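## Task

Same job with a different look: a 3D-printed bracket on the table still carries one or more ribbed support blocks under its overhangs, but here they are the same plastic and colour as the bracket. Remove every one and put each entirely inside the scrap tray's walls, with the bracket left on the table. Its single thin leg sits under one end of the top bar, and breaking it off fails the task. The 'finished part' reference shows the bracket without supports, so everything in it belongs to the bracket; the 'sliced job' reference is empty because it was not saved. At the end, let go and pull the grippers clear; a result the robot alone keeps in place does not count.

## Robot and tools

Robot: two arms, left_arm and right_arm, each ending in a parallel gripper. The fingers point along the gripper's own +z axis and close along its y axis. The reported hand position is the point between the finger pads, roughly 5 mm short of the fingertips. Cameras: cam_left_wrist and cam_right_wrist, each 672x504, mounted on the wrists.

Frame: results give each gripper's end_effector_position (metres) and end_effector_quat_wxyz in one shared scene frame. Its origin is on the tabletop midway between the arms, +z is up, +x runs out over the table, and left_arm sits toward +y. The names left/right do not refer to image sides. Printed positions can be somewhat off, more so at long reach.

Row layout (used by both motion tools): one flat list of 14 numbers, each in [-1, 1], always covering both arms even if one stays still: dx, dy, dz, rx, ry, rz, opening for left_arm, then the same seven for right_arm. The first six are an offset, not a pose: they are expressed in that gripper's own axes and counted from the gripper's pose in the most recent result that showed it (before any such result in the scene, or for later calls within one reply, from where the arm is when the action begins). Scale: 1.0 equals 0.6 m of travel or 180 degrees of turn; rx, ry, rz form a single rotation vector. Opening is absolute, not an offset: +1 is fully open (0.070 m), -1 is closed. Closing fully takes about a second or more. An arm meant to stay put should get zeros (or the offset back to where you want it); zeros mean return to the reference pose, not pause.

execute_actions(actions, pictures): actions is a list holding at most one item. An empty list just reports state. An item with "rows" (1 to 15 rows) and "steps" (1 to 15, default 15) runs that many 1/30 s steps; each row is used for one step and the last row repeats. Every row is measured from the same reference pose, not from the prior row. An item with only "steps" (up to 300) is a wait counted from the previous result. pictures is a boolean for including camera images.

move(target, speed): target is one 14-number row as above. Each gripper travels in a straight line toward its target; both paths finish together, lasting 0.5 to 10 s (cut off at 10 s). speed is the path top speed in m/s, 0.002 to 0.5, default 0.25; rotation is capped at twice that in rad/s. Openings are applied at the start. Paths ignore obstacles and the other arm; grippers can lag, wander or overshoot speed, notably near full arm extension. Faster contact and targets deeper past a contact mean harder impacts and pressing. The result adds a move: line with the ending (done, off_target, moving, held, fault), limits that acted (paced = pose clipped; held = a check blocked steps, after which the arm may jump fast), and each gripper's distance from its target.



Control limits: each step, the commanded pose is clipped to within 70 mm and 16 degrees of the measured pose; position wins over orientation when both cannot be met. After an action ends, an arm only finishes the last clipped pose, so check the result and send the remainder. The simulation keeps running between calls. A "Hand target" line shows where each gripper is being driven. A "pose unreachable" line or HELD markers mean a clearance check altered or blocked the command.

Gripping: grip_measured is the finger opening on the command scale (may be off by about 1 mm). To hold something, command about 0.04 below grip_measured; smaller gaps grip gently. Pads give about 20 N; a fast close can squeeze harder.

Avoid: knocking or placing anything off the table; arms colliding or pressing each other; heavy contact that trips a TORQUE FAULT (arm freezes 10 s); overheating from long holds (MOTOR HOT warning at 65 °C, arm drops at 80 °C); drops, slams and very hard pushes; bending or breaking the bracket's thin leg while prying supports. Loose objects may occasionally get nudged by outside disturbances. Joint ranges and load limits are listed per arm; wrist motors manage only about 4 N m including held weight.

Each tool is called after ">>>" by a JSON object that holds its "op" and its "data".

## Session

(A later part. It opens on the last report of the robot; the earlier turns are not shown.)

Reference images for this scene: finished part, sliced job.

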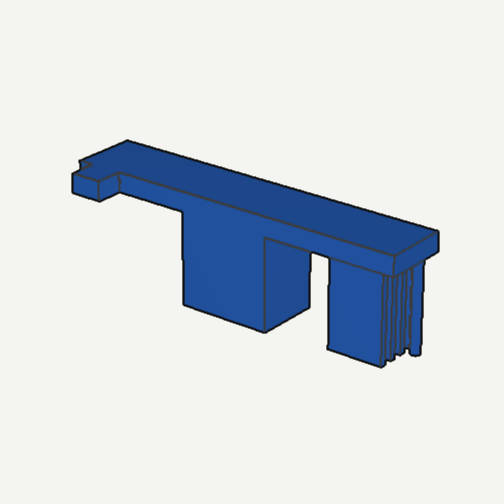

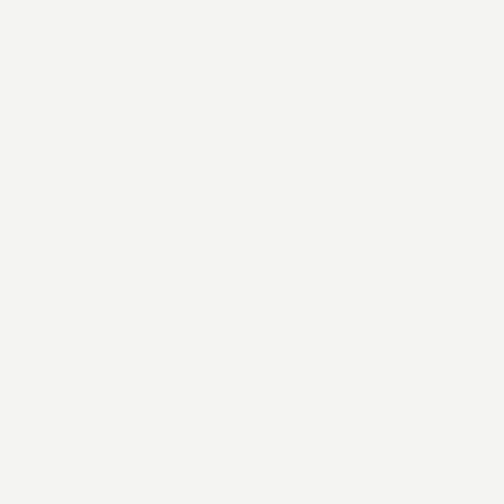

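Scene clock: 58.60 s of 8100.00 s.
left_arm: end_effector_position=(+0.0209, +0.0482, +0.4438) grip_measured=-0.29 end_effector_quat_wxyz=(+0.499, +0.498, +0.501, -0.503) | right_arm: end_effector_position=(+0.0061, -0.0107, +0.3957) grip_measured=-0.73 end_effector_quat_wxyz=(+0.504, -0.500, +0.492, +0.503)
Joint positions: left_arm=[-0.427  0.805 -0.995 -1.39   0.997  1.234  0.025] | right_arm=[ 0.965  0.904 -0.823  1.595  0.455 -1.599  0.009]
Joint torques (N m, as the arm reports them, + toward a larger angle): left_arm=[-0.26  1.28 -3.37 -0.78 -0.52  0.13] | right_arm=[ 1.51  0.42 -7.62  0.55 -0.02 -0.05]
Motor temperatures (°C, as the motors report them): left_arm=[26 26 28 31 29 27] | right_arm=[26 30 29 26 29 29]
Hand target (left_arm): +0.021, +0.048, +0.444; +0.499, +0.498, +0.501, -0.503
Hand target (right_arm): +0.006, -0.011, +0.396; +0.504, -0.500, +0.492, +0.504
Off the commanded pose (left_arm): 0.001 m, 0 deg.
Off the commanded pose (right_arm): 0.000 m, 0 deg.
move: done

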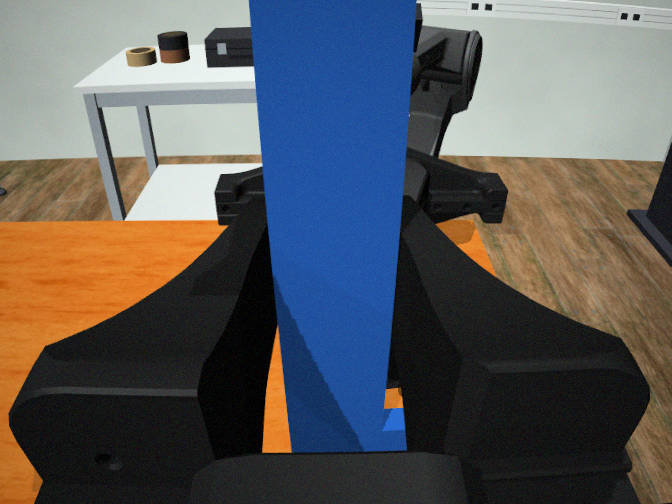

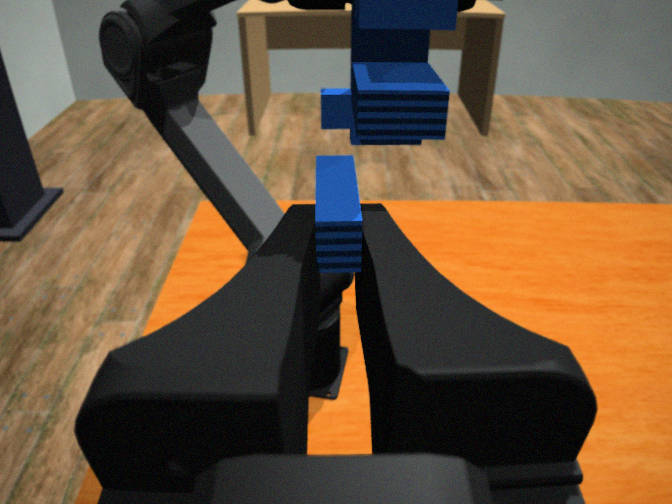

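>>> {"op": "move", "data": {"target": [0.01,-0.03,0,0,0,0,-0.55,0.48,-0.48,-0.34,0,0.505,0,-0.9], "speed": 0.35}}

Scene clock: 61.83 s of 8100.00 s.
left_arm: end_effector_position=(+0.0026, +0.0476, +0.4376) grip_measured=-0.29 end_effector_quat_wxyz=(+0.499, +0.499, +0.501, -0.502) | right_arm: end_effector_position=(+0.3011, -0.2084, +0.1066) grip_measured=-0.73 end_effector_quat_wxyz=(+0.011, -0.710, +0.704, -0.015)
Joint positions: left_arm=[-0.63   0.751 -0.956 -1.282  0.811  1.158  0.025] | right_arm=[ 0.192  1.823 -1.414 -0.019  1.217 -1.223  0.009]
Joint torques (N m, as the arm reports them, + toward a larger angle): left_arm=[-0.13  0.52 -3.29 -0.57 -0.59 -0.14] | right_arm=[ 1.85 -8.75 -5.51  0.24  0.14 -0.09]
Motor temperatures (°C, as the motors report them): left_arm=[26 26 28 31 29 27] | right_arm=[26 30 29 26 29 29]
Hand target (left_arm): +0.003, +0.048, +0.438; +0.499, +0.499, +0.501, -0.502
Hand target (right_arm): +0.301, -0.209, +0.107; -0.011, +0.711, -0.703, +0.015
Off the commanded pose (left_arm): 0.001 m, 0 deg.
Off the commanded pose (right_arm): 0.003 m, 2 deg.
joint sent to its limit (right arm) — the command would take joint 5 (wrist pitch) past its upper limit, so that joint was sent only as far as its limit.
move: done

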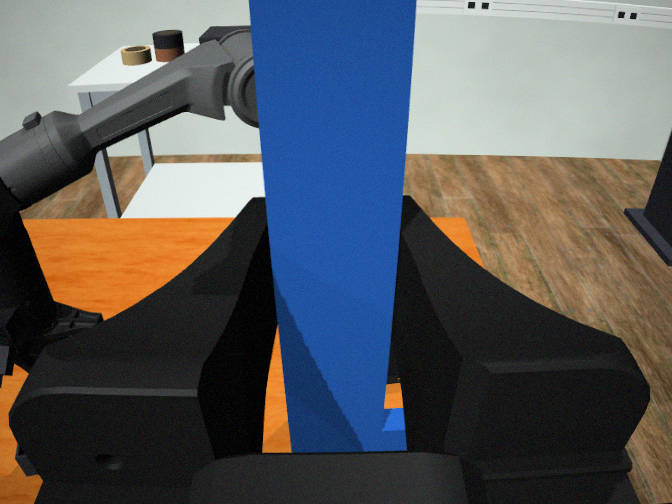

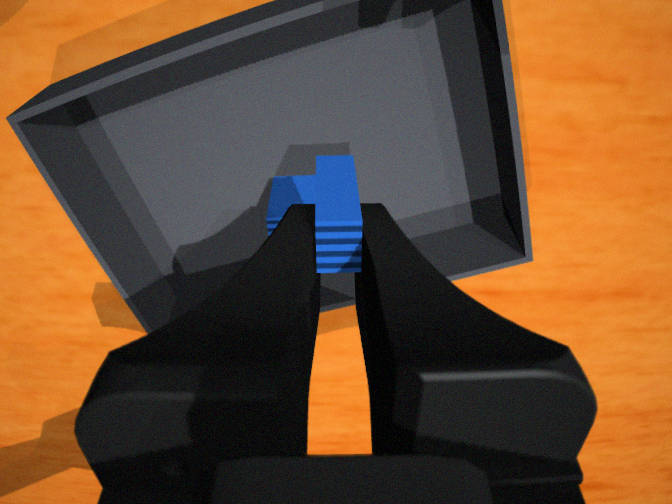

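>>> {"op": "move", "data": {"target": [0,0,0,0,0,0,-0.55,0,-0.02,0.118,0,0,0,-0.9], "speed": 0.12}}

Scene clock: 63.33 s of 8100.00 s.
left_arm: end_effector_position=(+0.0026, +0.0476, +0.4376) grip_measured=-0.29 end_effector_quat_wxyz=(+0.499, +0.499, +0.501, -0.502) | right_arm: end_effector_position=(+0.3149, -0.2094, +0.0348) grip_measured=-0.73 end_effector_quat_wxyz=(+0.009, -0.710, +0.704, -0.015)
Joint positions: left_arm=[-0.63   0.751 -0.956 -1.282  0.811  1.158  0.025] | right_arm=[ 0.177  1.955 -1.311 -0.022  0.985 -1.232  0.009]
Joint torques (N m, as the arm reports them, + toward a larger angle): left_arm=[ 0.17  0.61 -3.29 -0.59 -0.52 -0.1 ] | right_arm=[ 0.43 -9.43 -5.41  0.09  0.19 -0.12]
Motor temperatures (°C, as the motors report them): left_arm=[26 26 28 31 29 27] | right_arm=[26 30 29 26 29 29]
Hand target (left_arm): +0.003, +0.048, +0.438; +0.499, +0.499, +0.501, -0.502
Hand target (right_arm): +0.315, -0.209, +0.036; -0.010, +0.710, -0.704, +0.015
Off the commanded pose (left_arm): 0.000 m, 0 deg.
Off the commanded pose (right_arm): 0.002 m, 0 deg.
move: done

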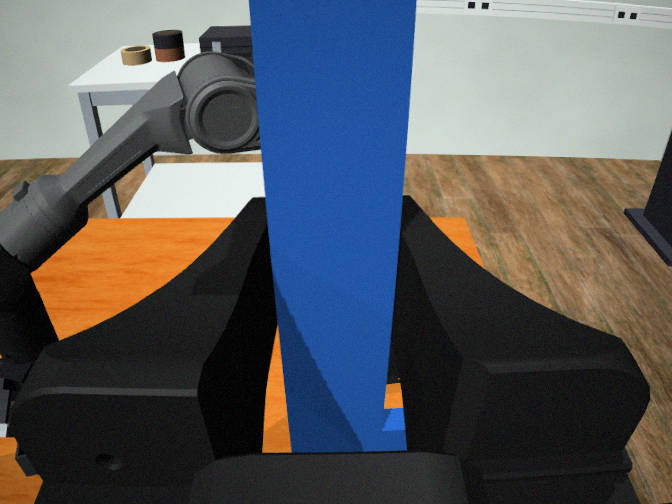

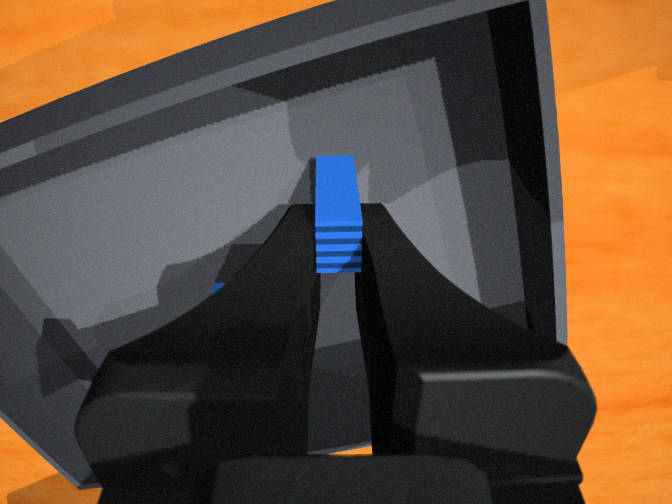

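>>> {"op": "execute_actions", "data": {"actions": [{"rows":[[0,0,0,0,0,0,-0.55,0,0,0.007,0,0,0,-0.9]],"steps":8}], "pictures": false}}

>>> {"op": "execute_actions", "data": {"actions": [{"rows":[[0,0,0,0,0,0,-0.55,0,0,0,0,0,0,-0.4]],"steps":10}], "pictures": false}}

>>> {"op": "move", "data": {"target": [0,0,0,0,0,0,-0.55,0,0,-0.09,0,0,0,-0.4]}}

>>> {"op": "move", "data": {"target": [0,0,0,0,0,0,-0.55,-0.33,0.495,-0.557,0,-0.5,0,0.3], "speed": 0.35}}

Scene clock: 65.23 s of 8100.00 s.
left_arm: end_effector_position=(+0.0026, +0.0476, +0.4376) grip_measured=-0.29 end_effector_quat_wxyz=(+0.499, +0.499, +0.501, -0.502) | right_arm: end_effector_position=(+0.3155, -0.2092, +0.0314) grip_measured=-0.73 end_effector_quat_wxyz=(+0.010, -0.710, +0.704, -0.015)
Joint positions: left_arm=[-0.63   0.751 -0.956 -1.282  0.811  1.158  0.025] | right_arm=[ 0.177  1.96  -1.305 -0.022  0.97  -1.232  0.009]
Joint torques (N m, as the arm reports them, + toward a larger angle): left_arm=[ 0.14  0.72 -3.35 -0.59 -0.53 -0.1 ] | right_arm=[ 0.63 -7.3  -3.64  0.1   0.1   0.06]
Motor temperatures (°C, as the motors report them): left_arm=[26 26 28 31 29 27] | right_arm=[26 30 29 26 29 29]
Hand target (left_arm): +0.003, +0.048, +0.438; +0.499, +0.499, +0.501, -0.502
Hand target (right_arm): +0.315, -0.209, +0.031; -0.009, +0.710, -0.704, +0.015
Off the commanded pose (left_arm): 0.000 m, 0 deg.
Off the commanded pose (right_arm): 0.001 m, 0 deg.
Steps of this call (steps 1 to 49: nothing new was sent; steps 50 to 57: all 8 steps of this action). Readings (end_effector_position):
50: left_arm (+0.0026, +0.0476, +0.4376) | right_arm (+0.3154, -0.2093, +0.0358)
51: left_arm (+0.0026, +0.0476, +0.4376) | right_arm (+0.3157, -0.2091, +0.0352)
53: left_arm (+0.0026, +0.0476, +0.4376) | right_arm (+0.3157, -0.2091, +0.0317)
57: the state above

Scene clock: 65.57 s of 8100.00 s.
left_arm: end_effector_position=(+0.0026, +0.0476, +0.4376) grip_measured=-0.29 end_effector_quat_wxyz=(+0.499, +0.499, +0.501, -0.502) | right_arm: end_effector_position=(+0.3156, -0.2091, +0.0315) grip_measured=-0.40 end_effector_quat_wxyz=(+0.011, -0.710, +0.704, -0.015)
Joint positions: left_arm=[-0.63   0.751 -0.956 -1.282  0.811  1.158  0.025] | right_arm=[ 0.177  1.96  -1.305 -0.022  0.97  -1.232  0.021]
Joint torques (N m, as the arm reports them, + toward a larger angle): left_arm=[ 0.23  0.61 -3.31 -0.61 -0.53 -0.1 ] | right_arm=[ 0.75 -7.92 -4.3   0.13  0.09  0.04]
Motor temperatures (°C, as the motors report them): left_arm=[26 26 28 31 29 27] | right_arm=[26 30 29 26 29 29]
Hand target (left_arm): +0.003, +0.048, +0.438; +0.499, +0.499, +0.501, -0.502
Hand target (right_arm): +0.316, -0.209, +0.031; -0.010, +0.710, -0.704, +0.015
Off the commanded pose (left_arm): 0.000 m, 0 deg.
Off the commanded pose (right_arm): 0.000 m, 0 deg.
Steps of this call (steps 1 to 10: all 10 steps of this action). Readings (end_effector_position):
1: left_arm (+0.0026, +0.0476, +0.4376) | right_arm (+0.3155, -0.2092, +0.0314)
2: left_arm (+0.0026, +0.0476, +0.4376) | right_arm (+0.3156, -0.2091, +0.0315)
4: left_arm (+0.0026, +0.0476, +0.4376) | right_arm (+0.3156, -0.2091, +0.0315)
8: left_arm (+0.0026, +0.0476, +0.4376) | right_arm (+0.3156, -0.2091, +0.0315)
10: the state above

Scene clock: 66.53 s of 8100.00 s.
left_arm: end_effector_position=(+0.0026, +0.0476, +0.4376) grip_measured=-0.29 end_effector_quat_wxyz=(+0.499, +0.499, +0.501, -0.502) | right_arm: end_effector_position=(+0.3142, -0.2084, +0.0866) grip_measured=-0.40 end_effector_quat_wxyz=(+0.012, -0.710, +0.704, -0.016)
Joint positions: left_arm=[-0.63   0.751 -0.956 -1.282  0.811  1.158  0.025] | right_arm=[ 0.18   1.882 -1.418 -0.019  1.159 -1.234  0.021]
Joint torques (N m, as the arm reports them, + toward a larger angle): left_arm=[ 0.07  0.76 -3.34 -0.58 -0.53 -0.08] | right_arm=[ 1.86 -6.9  -4.02  0.25 -0.06 -0.14]
Motor temperatures (°C, as the motors report them): left_arm=[26 26 28 31 29 27] | right_arm=[26 30 29 26 29 29]
Hand target (left_arm): +0.003, +0.048, +0.438; +0.499, +0.499, +0.501, -0.502
Hand target (right_arm): +0.314, -0.209, +0.086; -0.011, +0.710, -0.704, +0.015
Off the commanded pose (left_arm): 0.000 m, 0 deg.
Off the commanded pose (right_arm): 0.001 m, 0 deg.
move: done

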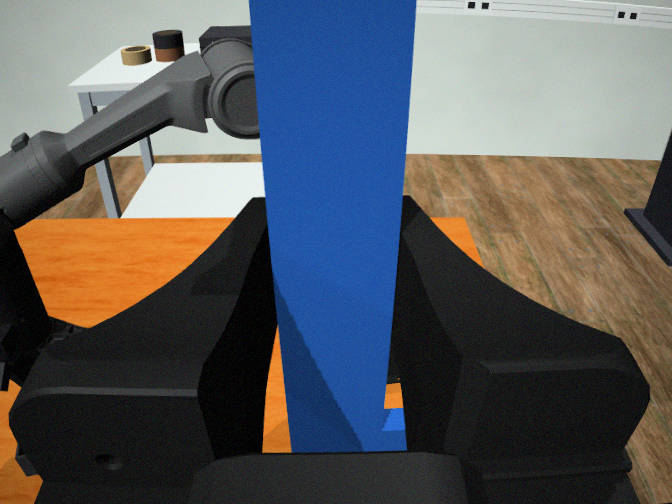

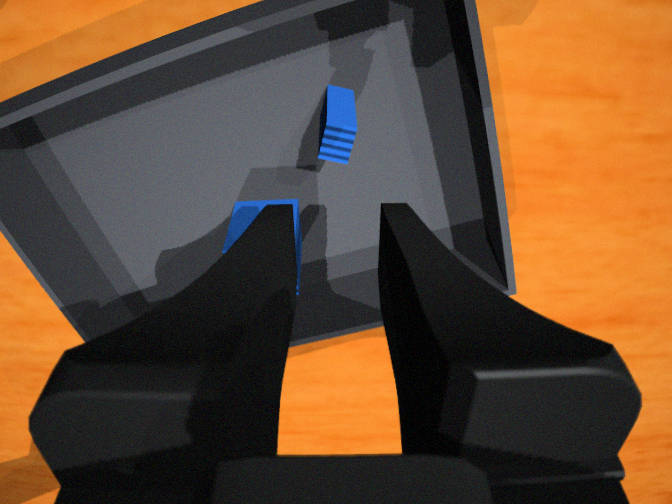

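Scene clock: 69.37 s of 8100.00 s.
left_arm: end_effector_position=(+0.0026, +0.0476, +0.4376) grip_measured=-0.29 end_effector_quat_wxyz=(+0.499, +0.499, +0.501, -0.502) | right_arm: end_effector_position=(+0.0050, -0.0134, +0.4150) grip_measured=+0.30 end_effector_quat_wxyz=(+0.506, -0.506, +0.491, +0.497)
Joint positions: left_arm=[-0.63   0.751 -0.956 -1.282  0.811  1.158  0.025] | right_arm=[ 0.965  0.904 -0.909  1.398  0.462 -1.399  0.045]
Joint torques (N m, as the arm reports them, + toward a larger angle): left_arm=[ 0.15  0.62 -3.24 -0.57 -0.55 -0.09] | right_arm=[ 0.86  0.14 -5.77  0.56  0.06 -0.02]
Motor temperatures (°C, as the motors report them): left_arm=[26 26 28 31 29 27] | right_arm=[26 30 29 26 28 29]
Hand target (left_arm): +0.003, +0.048, +0.438; +0.499, +0.499, +0.501, -0.502
Hand target (right_arm): +0.005, -0.013, +0.415; +0.506, -0.506, +0.491, +0.497
Off the commanded pose (left_arm): 0.000 m, 0 deg.
Off the commanded pose (right_arm): 0.008 m, 1 deg.
move: off_target (right_arm)

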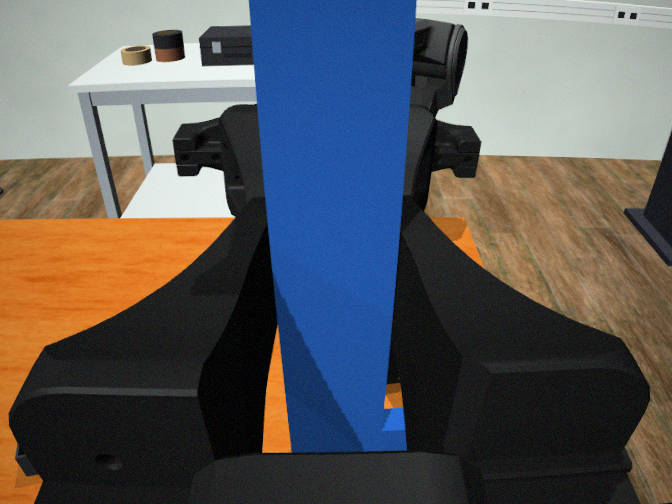

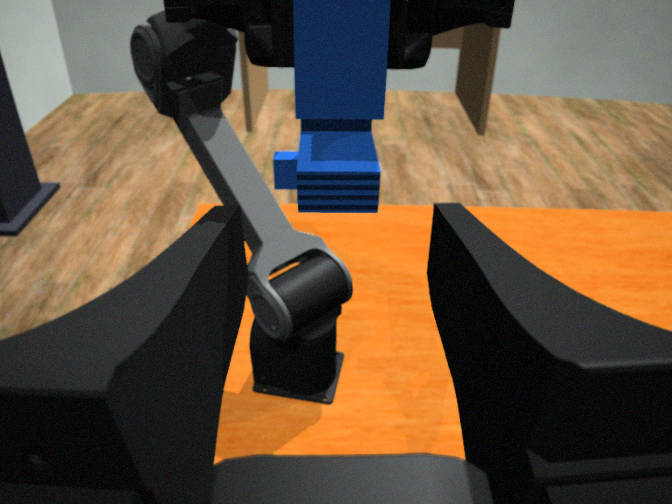

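>>> {"op": "move", "data": {"target": [0,0,0.085,0,0,0,-0.55,0.015,0,0,0,0,0.007,0.3], "speed": 0.06}}

Scene clock: 71.00 s of 8100.00 s.
left_arm: end_effector_position=(+0.0022, -0.0039, +0.4378) grip_measured=-0.29 end_effector_quat_wxyz=(+0.500, +0.500, +0.500, -0.500) | right_arm: end_effector_position=(+0.0053, -0.0134, +0.4058) grip_measured=+0.30 end_effector_quat_wxyz=(+0.500, -0.501, +0.497, +0.503)
Joint positions: left_arm=[-1.011  0.903 -1.007 -1.134  0.431  1.097  0.025] | right_arm=[ 0.963  0.899 -0.87   1.465  0.459 -1.451  0.046]
Joint torques (N m, as the arm reports them, + toward a larger angle): left_arm=[ 0.56 -0.88 -5.25 -0.27 -0.31 -0.15] | right_arm=[ 0.23 -1.33 -5.93  0.49 -0.12  0.01]
Motor temperatures (°C, as the motors report them): left_arm=[26 26 28 31 29 27] | right_arm=[26 30 29 26 28 29]
Hand target (left_arm): +0.002, -0.004, +0.438; +0.500, +0.500, +0.500, -0.500
Hand target (right_arm): +0.005, -0.013, +0.406; +0.500, -0.501, +0.496, +0.503
Off the commanded pose (left_arm): 0.001 m, 0 deg.
Off the commanded pose (right_arm): 0.000 m, 0 deg.
move: done

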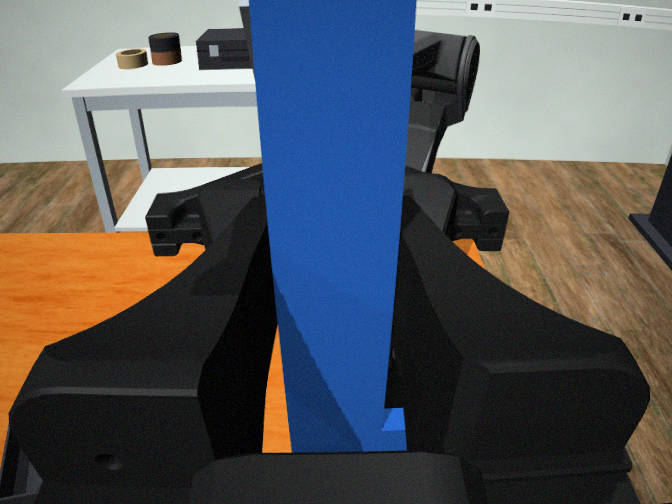

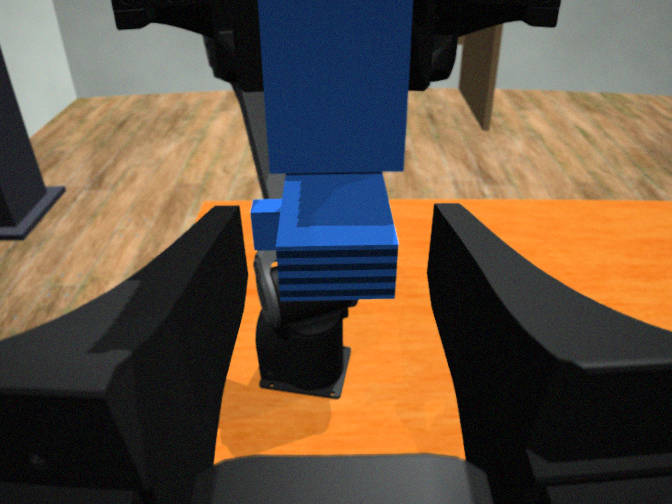

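>>> {"op": "move", "data": {"target": [0,0,0.004,0,0,0,-0.55,0,0,0,0,0,0,-0.55]}}

>>> {"op": "move", "data": {"target": [0,0,0,0,0,0,-0.55,0,-0.006,-0.003,-0.05,0,0,-0.55], "speed": 0.05}}

Scene clock: 72.50 s of 8100.00 s.
left_arm: end_effector_position=(+0.0021, -0.0061, +0.4382) grip_measured=-0.29 end_effector_quat_wxyz=(+0.500, +0.500, +0.500, -0.500) | right_arm: end_effector_position=(+0.0051, -0.0137, +0.4061) grip_measured=-0.29 end_effector_quat_wxyz=(+0.500, -0.501, +0.496, +0.503)
Joint positions: left_arm=[-1.02   0.909 -1.01  -1.133  0.421  1.097  0.025] | right_arm=[ 0.963  0.898 -0.87   1.464  0.46  -1.451  0.025]
Joint torques (N m, as the arm reports them, + toward a larger angle): left_arm=[-0.49  1.12 -5.22 -0.34 -0.59  0.25] | right_arm=[ 0.35  0.47 -6.74  0.56 -0.22  0.18]
Motor temperatures (°C, as the motors report them): left_arm=[26 26 28 31 29 27] | right_arm=[26 30 29 26 28 29]
Hand target (left_arm): +0.002, -0.006, +0.438; +0.500, +0.500, +0.500, -0.500
Hand target (right_arm): +0.005, -0.013, +0.406; +0.500, -0.501, +0.497, +0.503
Off the commanded pose (left_arm): 0.001 m, 0 deg.
Off the commanded pose (right_arm): 0.000 m, 0 deg.
move: done

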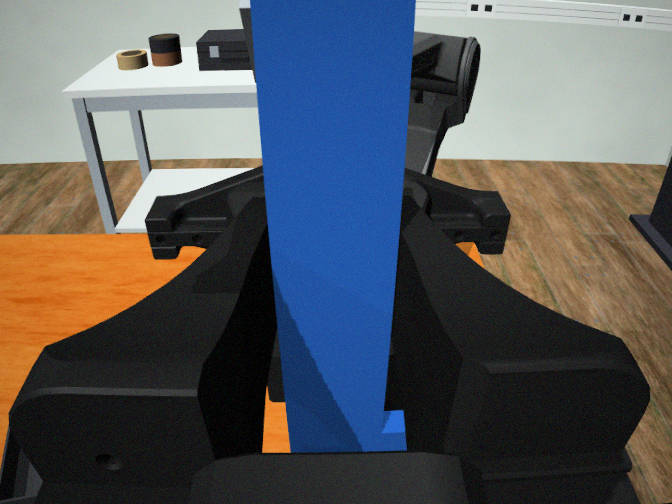

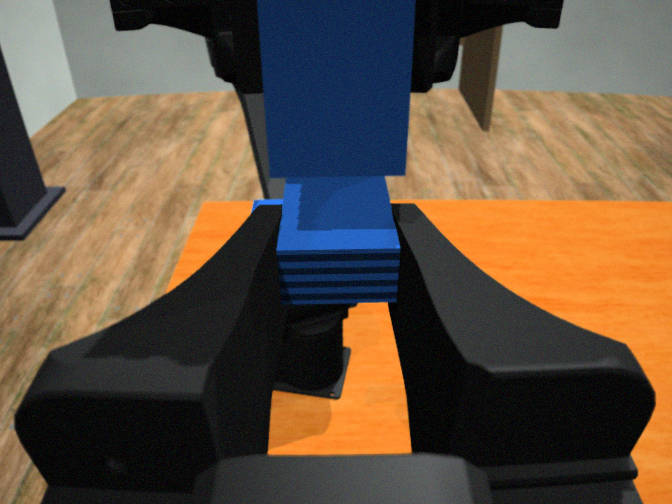

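Scene clock: 74.30 s of 8100.00 s.
left_arm: end_effector_position=(+0.0021, -0.0061, +0.4383) grip_measured=-0.29 end_effector_quat_wxyz=(+0.500, +0.500, +0.499, -0.500) | right_arm: end_effector_position=(+0.0081, -0.0147, +0.4052) grip_measured=-0.29 end_effector_quat_wxyz=(+0.460, -0.541, +0.455, +0.538)
Joint positions: left_arm=[-1.02   0.909 -1.011 -1.133  0.421  1.098  0.025] | right_arm=[ 0.696  0.982 -0.909  1.562  0.881 -1.563  0.025]
Joint torques (N m, as the arm reports them, + toward a larger angle): left_arm=[ 0.53 -0.9  -4.79 -0.53 -0.72  0.01] | right_arm=[ 0.89 -0.01 -7.15  0.83 -0.05 -0.04]
Motor temperatures (°C, as the motors report them): left_arm=[26 26 28 31 29 27] | right_arm=[26 30 29 26 28 29]
Hand target (left_arm): +0.002, -0.006, +0.438; +0.500, +0.500, +0.500, -0.500
Hand target (right_arm): +0.008, -0.015, +0.405; -0.460, +0.541, -0.455, -0.538
Off the commanded pose (left_arm): 0.000 m, 0 deg.
Off the commanded pose (right_arm): 0.001 m, 0 deg.
move: done

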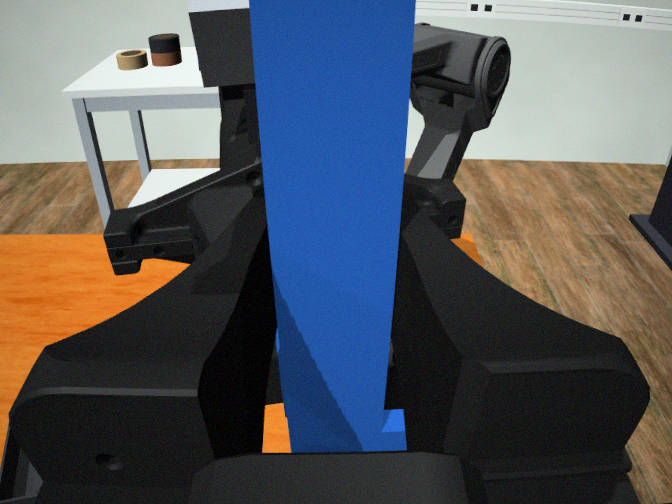

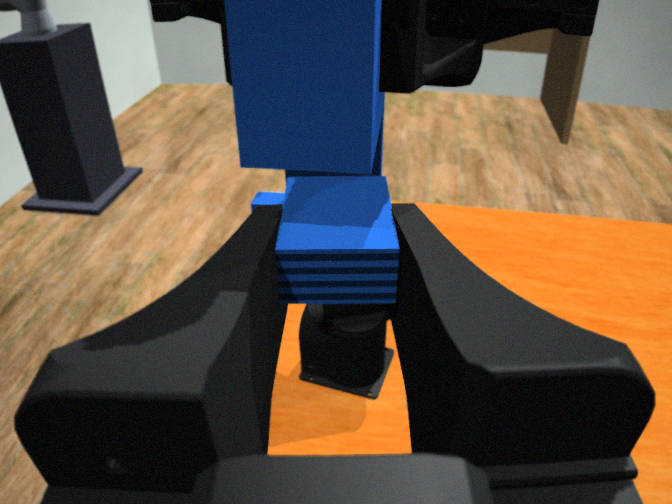

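>>> {"op": "move", "data": {"target": [0,0,-0.09,0,0,0,-0.55,0,0,0,0.05,0,0,-0.55], "speed": 0.08}}

>>> {"op": "move", "data": {"target": [0.6,0.4,-0.28,0,0.492,0,-0.55,0.52,-0.435,-0.332,0,0.5,0,-0.55], "speed": 0.3}}

Scene clock: 76.47 s of 8100.00 s.
left_arm: end_effector_position=(+0.0024, +0.0485, +0.4381) grip_measured=-0.29 end_effector_quat_wxyz=(+0.500, +0.498, +0.500, -0.502) | right_arm: end_effector_position=(+0.0085, -0.0154, +0.4059) grip_measured=-0.29 end_effector_quat_wxyz=(+0.500, -0.501, +0.496, +0.503)
Joint positions: left_arm=[-0.623  0.748 -0.956 -1.286  0.817  1.16   0.025] | right_arm=[ 0.925  0.898 -0.87   1.474  0.498 -1.46   0.025]
Joint torques (N m, as the arm reports them, + toward a larger angle): left_arm=[-0.28  1.43 -3.16 -0.67 -0.46  0.15] | right_arm=[ 0.82 -0.93 -5.79  0.59  0.16  0.04]
Motor temperatures (°C, as the motors report them): left_arm=[26 26 28 31 29 27] | right_arm=[26 30 29 26 28 29]
Hand target (left_arm): +0.003, +0.048, +0.438; +0.499, +0.498, +0.500, -0.502
Hand target (right_arm): +0.009, -0.015, +0.406; +0.500, -0.501, +0.496, +0.503
Off the commanded pose (left_arm): 0.001 m, 0 deg.
Off the commanded pose (right_arm): 0.001 m, 0 deg.
move: done

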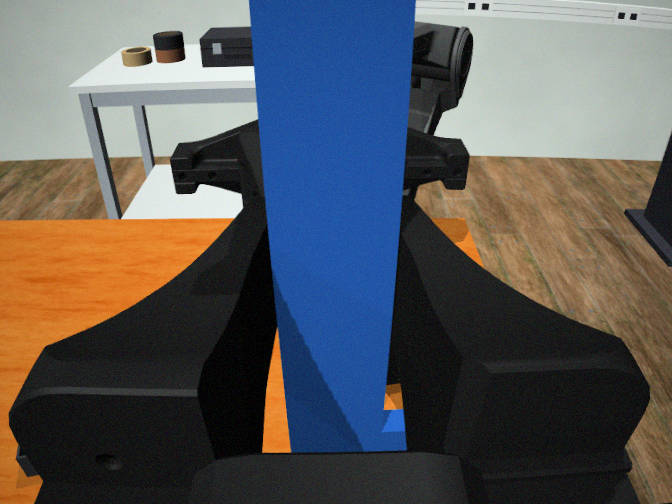

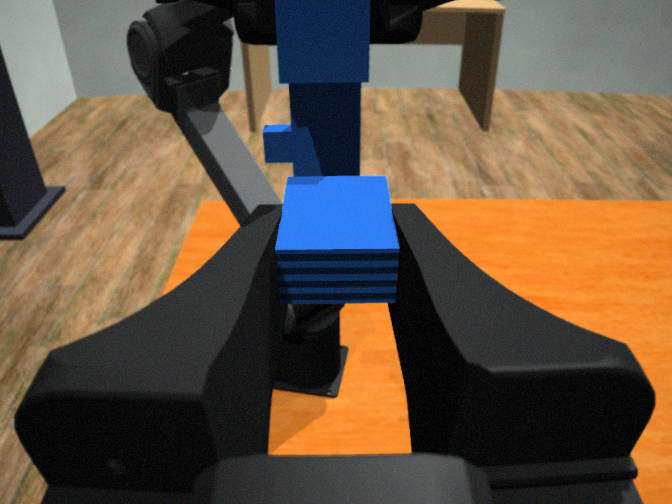

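Scene clock: 79.50 s of 8100.00 s.
left_arm: end_effector_position=(+0.2344, +0.2149, +0.0754) grip_measured=-0.29 end_effector_quat_wxyz=(+0.003, +0.709, +0.705, -0.021) | right_arm: end_effector_position=(+0.2749, -0.2115, +0.0927) grip_measured=-0.29 end_effector_quat_wxyz=(+0.004, -0.710, +0.704, -0.007)
Joint positions: left_arm=[-0.129  1.643 -1.039 -0.046  1.069  1.296  0.025] | right_arm=[ 0.205  1.763 -1.272 -0.011  1.153 -1.212  0.025]
Joint torques (N m, as the arm reports them, + toward a larger angle): left_arm=[ 0.11 -5.03 -4.34 -0.32  0.19  0.3 ] | right_arm=[ 1.83 -8.01 -5.78  0.26  0.18 -0.14]
Motor temperatures (°C, as the motors report them): left_arm=[26 26 28 31 29 27] | right_arm=[26 30 29 26 28 29]
Hand target (left_arm): +0.234, +0.215, +0.076; +0.002, +0.709, +0.705, -0.022
Hand target (right_arm): +0.275, -0.212, +0.093; -0.004, +0.711, -0.704, +0.008
Off the commanded pose (left_arm): 0.007 m, 1 deg.
Off the commanded pose (right_arm): 0.003 m, 1 deg.
move: off_target (left_arm)

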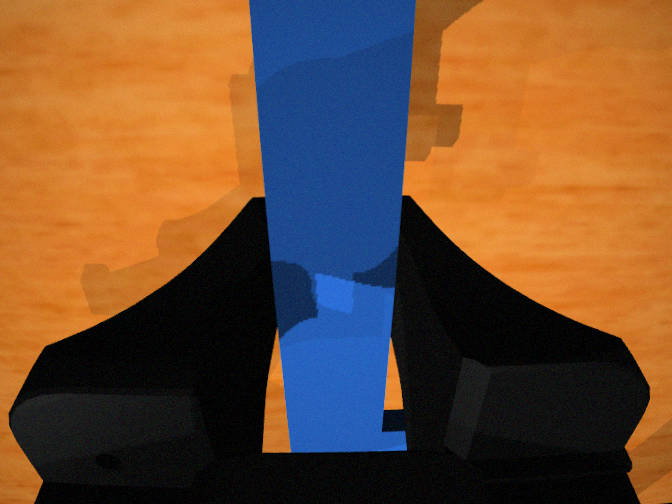

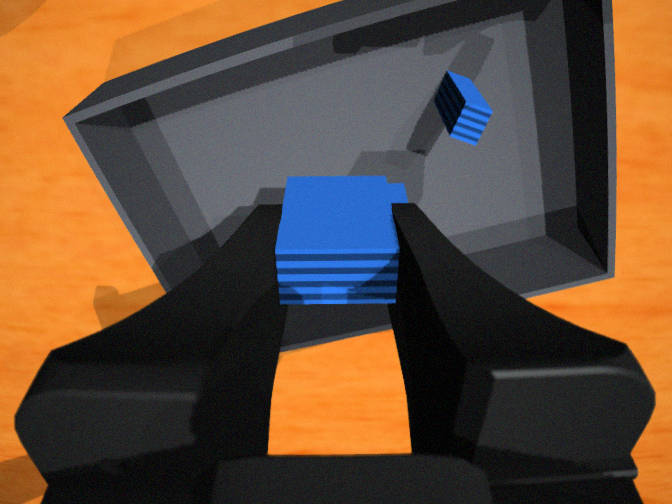

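>>> {"op": "move", "data": {"target": [0,0,0.082,-0.008,0,0,-0.55,0,0.008,0.104,0,0,0,-0.55], "speed": 0.08}}

>>> {"op": "move", "data": {"target": [0,0,0.007,0,0,0,-0.55,0,0,0,0,0,0,0], "speed": 0.01}}

Scene clock: 81.53 s of 8100.00 s.
left_arm: end_effector_position=(+0.2331, +0.2129, +0.0259) grip_measured=-0.29 end_effector_quat_wxyz=(+0.011, +0.709, +0.705, -0.013) | right_arm: end_effector_position=(+0.2705, -0.2124, +0.0292) grip_measured=-0.29 end_effector_quat_wxyz=(+0.003, -0.710, +0.704, -0.007)
Joint positions: left_arm=[-0.143  1.717 -0.908 -0.044  0.841  1.289  0.025] | right_arm=[ 0.208  1.845 -1.112 -0.013  0.913 -1.205  0.025]
Joint torques (N m, as the arm reports them, + toward a larger angle): left_arm=[-0.26 -5.22 -3.11  0.01  0.16 -0.18] | right_arm=[ 1.85 -7.66 -5.37  0.07  0.22  0.27]
Motor temperatures (°C, as the motors report them): left_arm=[26 26 28 31 29 27] | right_arm=[26 30 29 26 28 29]
Hand target (left_arm): +0.233, +0.213, +0.026; +0.012, +0.709, +0.705, -0.012
Hand target (right_arm): +0.271, -0.212, +0.030; -0.004, +0.710, -0.704, +0.008
Off the commanded pose (left_arm): 0.001 m, 0 deg.
Off the commanded pose (right_arm): 0.001 m, 0 deg.
move: done

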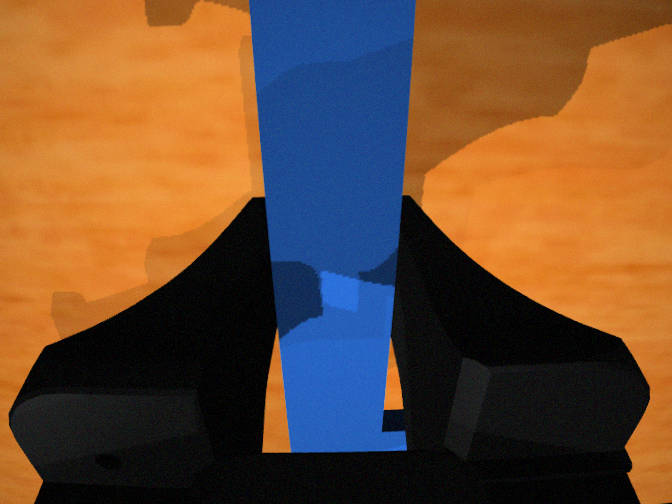

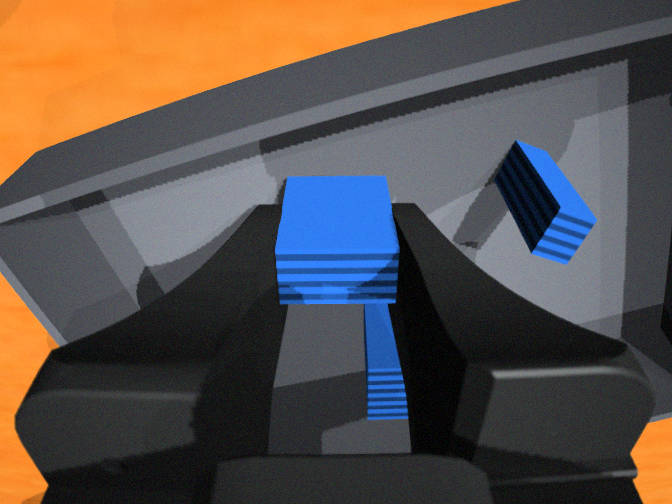

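Scene clock: 82.23 s of 8100.00 s.
left_arm: end_effector_position=(+0.2332, +0.2128, +0.0216) grip_measured=-0.29 end_effector_quat_wxyz=(+0.011, +0.709, +0.705, -0.013) | right_arm: end_effector_position=(+0.2704, -0.2124, +0.0291) grip_measured=+0.00 end_effector_quat_wxyz=(+0.003, -0.710, +0.704, -0.007)
Joint positions: left_arm=[-0.144  1.727 -0.901 -0.044  0.824  1.289  0.025] | right_arm=[ 0.208  1.845 -1.112 -0.013  0.913 -1.205  0.035]
Joint torques (N m, as the arm reports them, + toward a larger angle): left_arm=[-0.44 -4.46 -2.25 -0.31 -0.18  0.22] | right_arm=[ 1.87 -7.38 -4.69  0.07  0.11  0.27]
Motor temperatures (°C, as the motors report them): left_arm=[26 26 28 31 29 27] | right_arm=[26 30 29 26 28 29]
Hand target (left_arm): +0.233, +0.213, +0.022; +0.011, +0.709, +0.705, -0.013
Hand target (right_arm): +0.270, -0.212, +0.029; -0.003, +0.710, -0.704, +0.007
Off the commanded pose (left_arm): 0.000 m, 0 deg.
Off the commanded pose (right_arm): 0.000 m, 0 deg.
move: done

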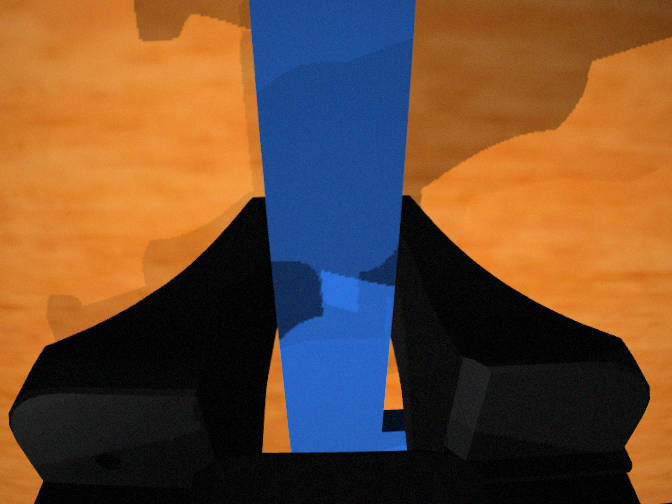

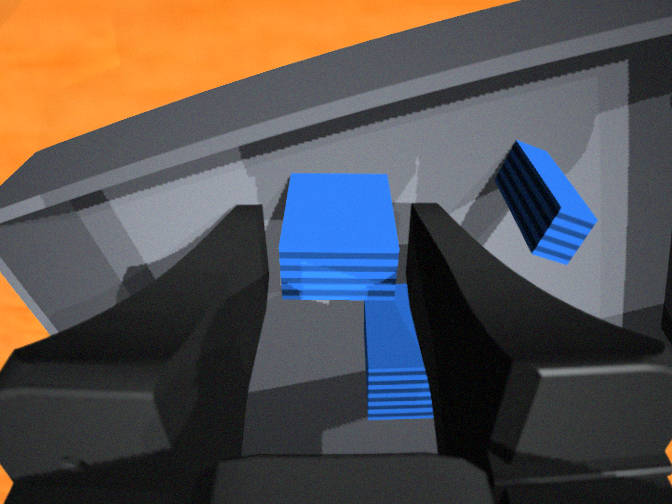

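>>> {"op": "execute_actions", "data": {"actions": [{"rows":[[0,0,0.003,0,0,0,-0.55,0,0,0,0,0,0,0],[0,0,0.003,0,0,0,-0.55,0,0,0,0,0,0,0],[0,0,0.003,0,0,0,-0.55,0,0,0,0,0,0,0],[0,0,0.003,0,0,0,0.3,0,0,0,0,0,0,0]],"steps":14}], "pictures": false}}

>>> {"op": "move", "data": {"target": [0,0,-0.15,0,0,0,0.3,0,0,-0.13,0,0,0,0], "speed": 0.15}}

Scene clock: 83.77 s of 8100.00 s.
left_arm: end_effector_position=(+0.2330, +0.2127, +0.0198) grip_measured=+0.30 end_effector_quat_wxyz=(+0.011, +0.709, +0.705, -0.013) | right_arm: end_effector_position=(+0.2704, -0.2124, +0.0291) grip_measured=+0.00 end_effector_quat_wxyz=(+0.003, -0.710, +0.704, -0.007)
Joint positions: left_arm=[-0.144  1.731 -0.897 -0.045  0.817  1.29   0.045] | right_arm=[ 0.208  1.845 -1.112 -0.013  0.913 -1.205  0.035]
Joint torques (N m, as the arm reports them, + toward a larger angle): left_arm=[-0.3  -4.61 -2.48 -0.16 -0.23  0.12] | right_arm=[ 1.86 -7.87 -4.77  0.07  0.04  0.28]
Motor temperatures (°C, as the motors report them): left_arm=[26 26 28 31 29 27] | right_arm=[26 30 29 26 28 29]
Hand target (left_arm): +0.233, +0.213, +0.020; +0.011, +0.709, +0.705, -0.013
Hand target (right_arm): +0.270, -0.212, +0.029; -0.003, +0.710, -0.704, +0.007
Off the commanded pose (left_arm): 0.000 m, 0 deg.
Off the commanded pose (right_arm): 0.000 m, 0 deg.
Steps of this call (steps 1 to 32: nothing new was sent; steps 33 to 46: all 14 steps of this action). Readings (end_effector_position):
33: left_arm (+0.2331, +0.2127, +0.0216) | right_arm (+0.2704, -0.2124, +0.0291)
34: left_arm (+0.2332, +0.2127, +0.0208) | right_arm (+0.2704, -0.2124, +0.0291)
36: left_arm (+0.2330, +0.2127, +0.0198) | right_arm (+0.2704, -0.2124, +0.0291)
40: left_arm (+0.2330, +0.2127, +0.0198) | right_arm (+0.2704, -0.2124, +0.0291)
46: the state above

Scene clock: 84.93 s of 8100.00 s.
left_arm: end_effector_position=(+0.2331, +0.2163, +0.1102) grip_measured=+0.30 end_effector_quat_wxyz=(+0.012, +0.708, +0.706, -0.012) | right_arm: end_effector_position=(+0.2699, -0.2114, +0.1083) grip_measured=+0.00 end_effector_quat_wxyz=(+0.004, -0.710, +0.704, -0.007)
Joint positions: left_arm=[-0.132  1.575 -1.105 -0.034  1.178  1.282  0.045] | right_arm=[ 0.211  1.732 -1.294 -0.011  1.206 -1.207  0.035]
Joint torques (N m, as the arm reports them, + toward a larger angle): left_arm=[ 0.44 -3.54 -2.8   0.01 -0.24 -0.17] | right_arm=[ 1.82 -5.58 -3.96  0.24 -0.07 -0.14]
Motor temperatures (°C, as the motors report them): left_arm=[26 26 28 31 29 27] | right_arm=[26 30 29 26 28 29]
Hand target (left_arm): +0.233, +0.217, +0.109; +0.011, +0.708, +0.706, -0.012
Hand target (right_arm): +0.270, -0.212, +0.107; -0.003, +0.710, -0.704, +0.007
Off the commanded pose (left_arm): 0.001 m, 0 deg.
Off the commanded pose (right_arm): 0.001 m, 0 deg.
move: done

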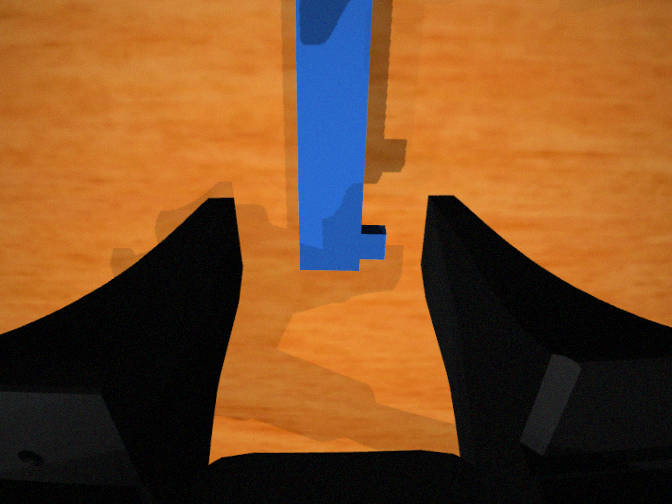

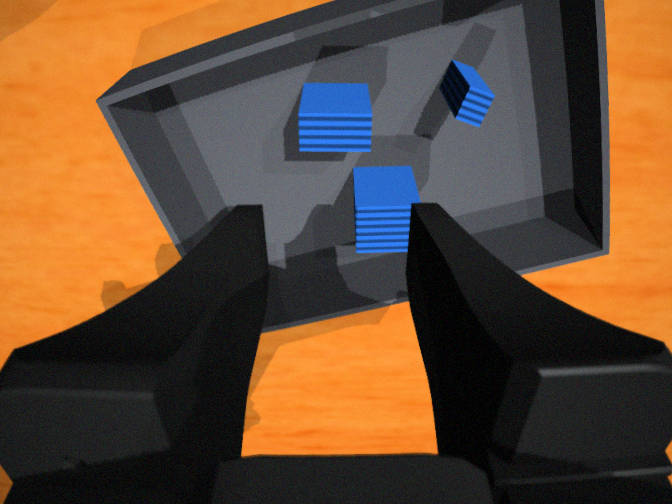

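>>> {"op": "finished_scene", "data": {"scene": 2}}

The scene is finished: the task was done.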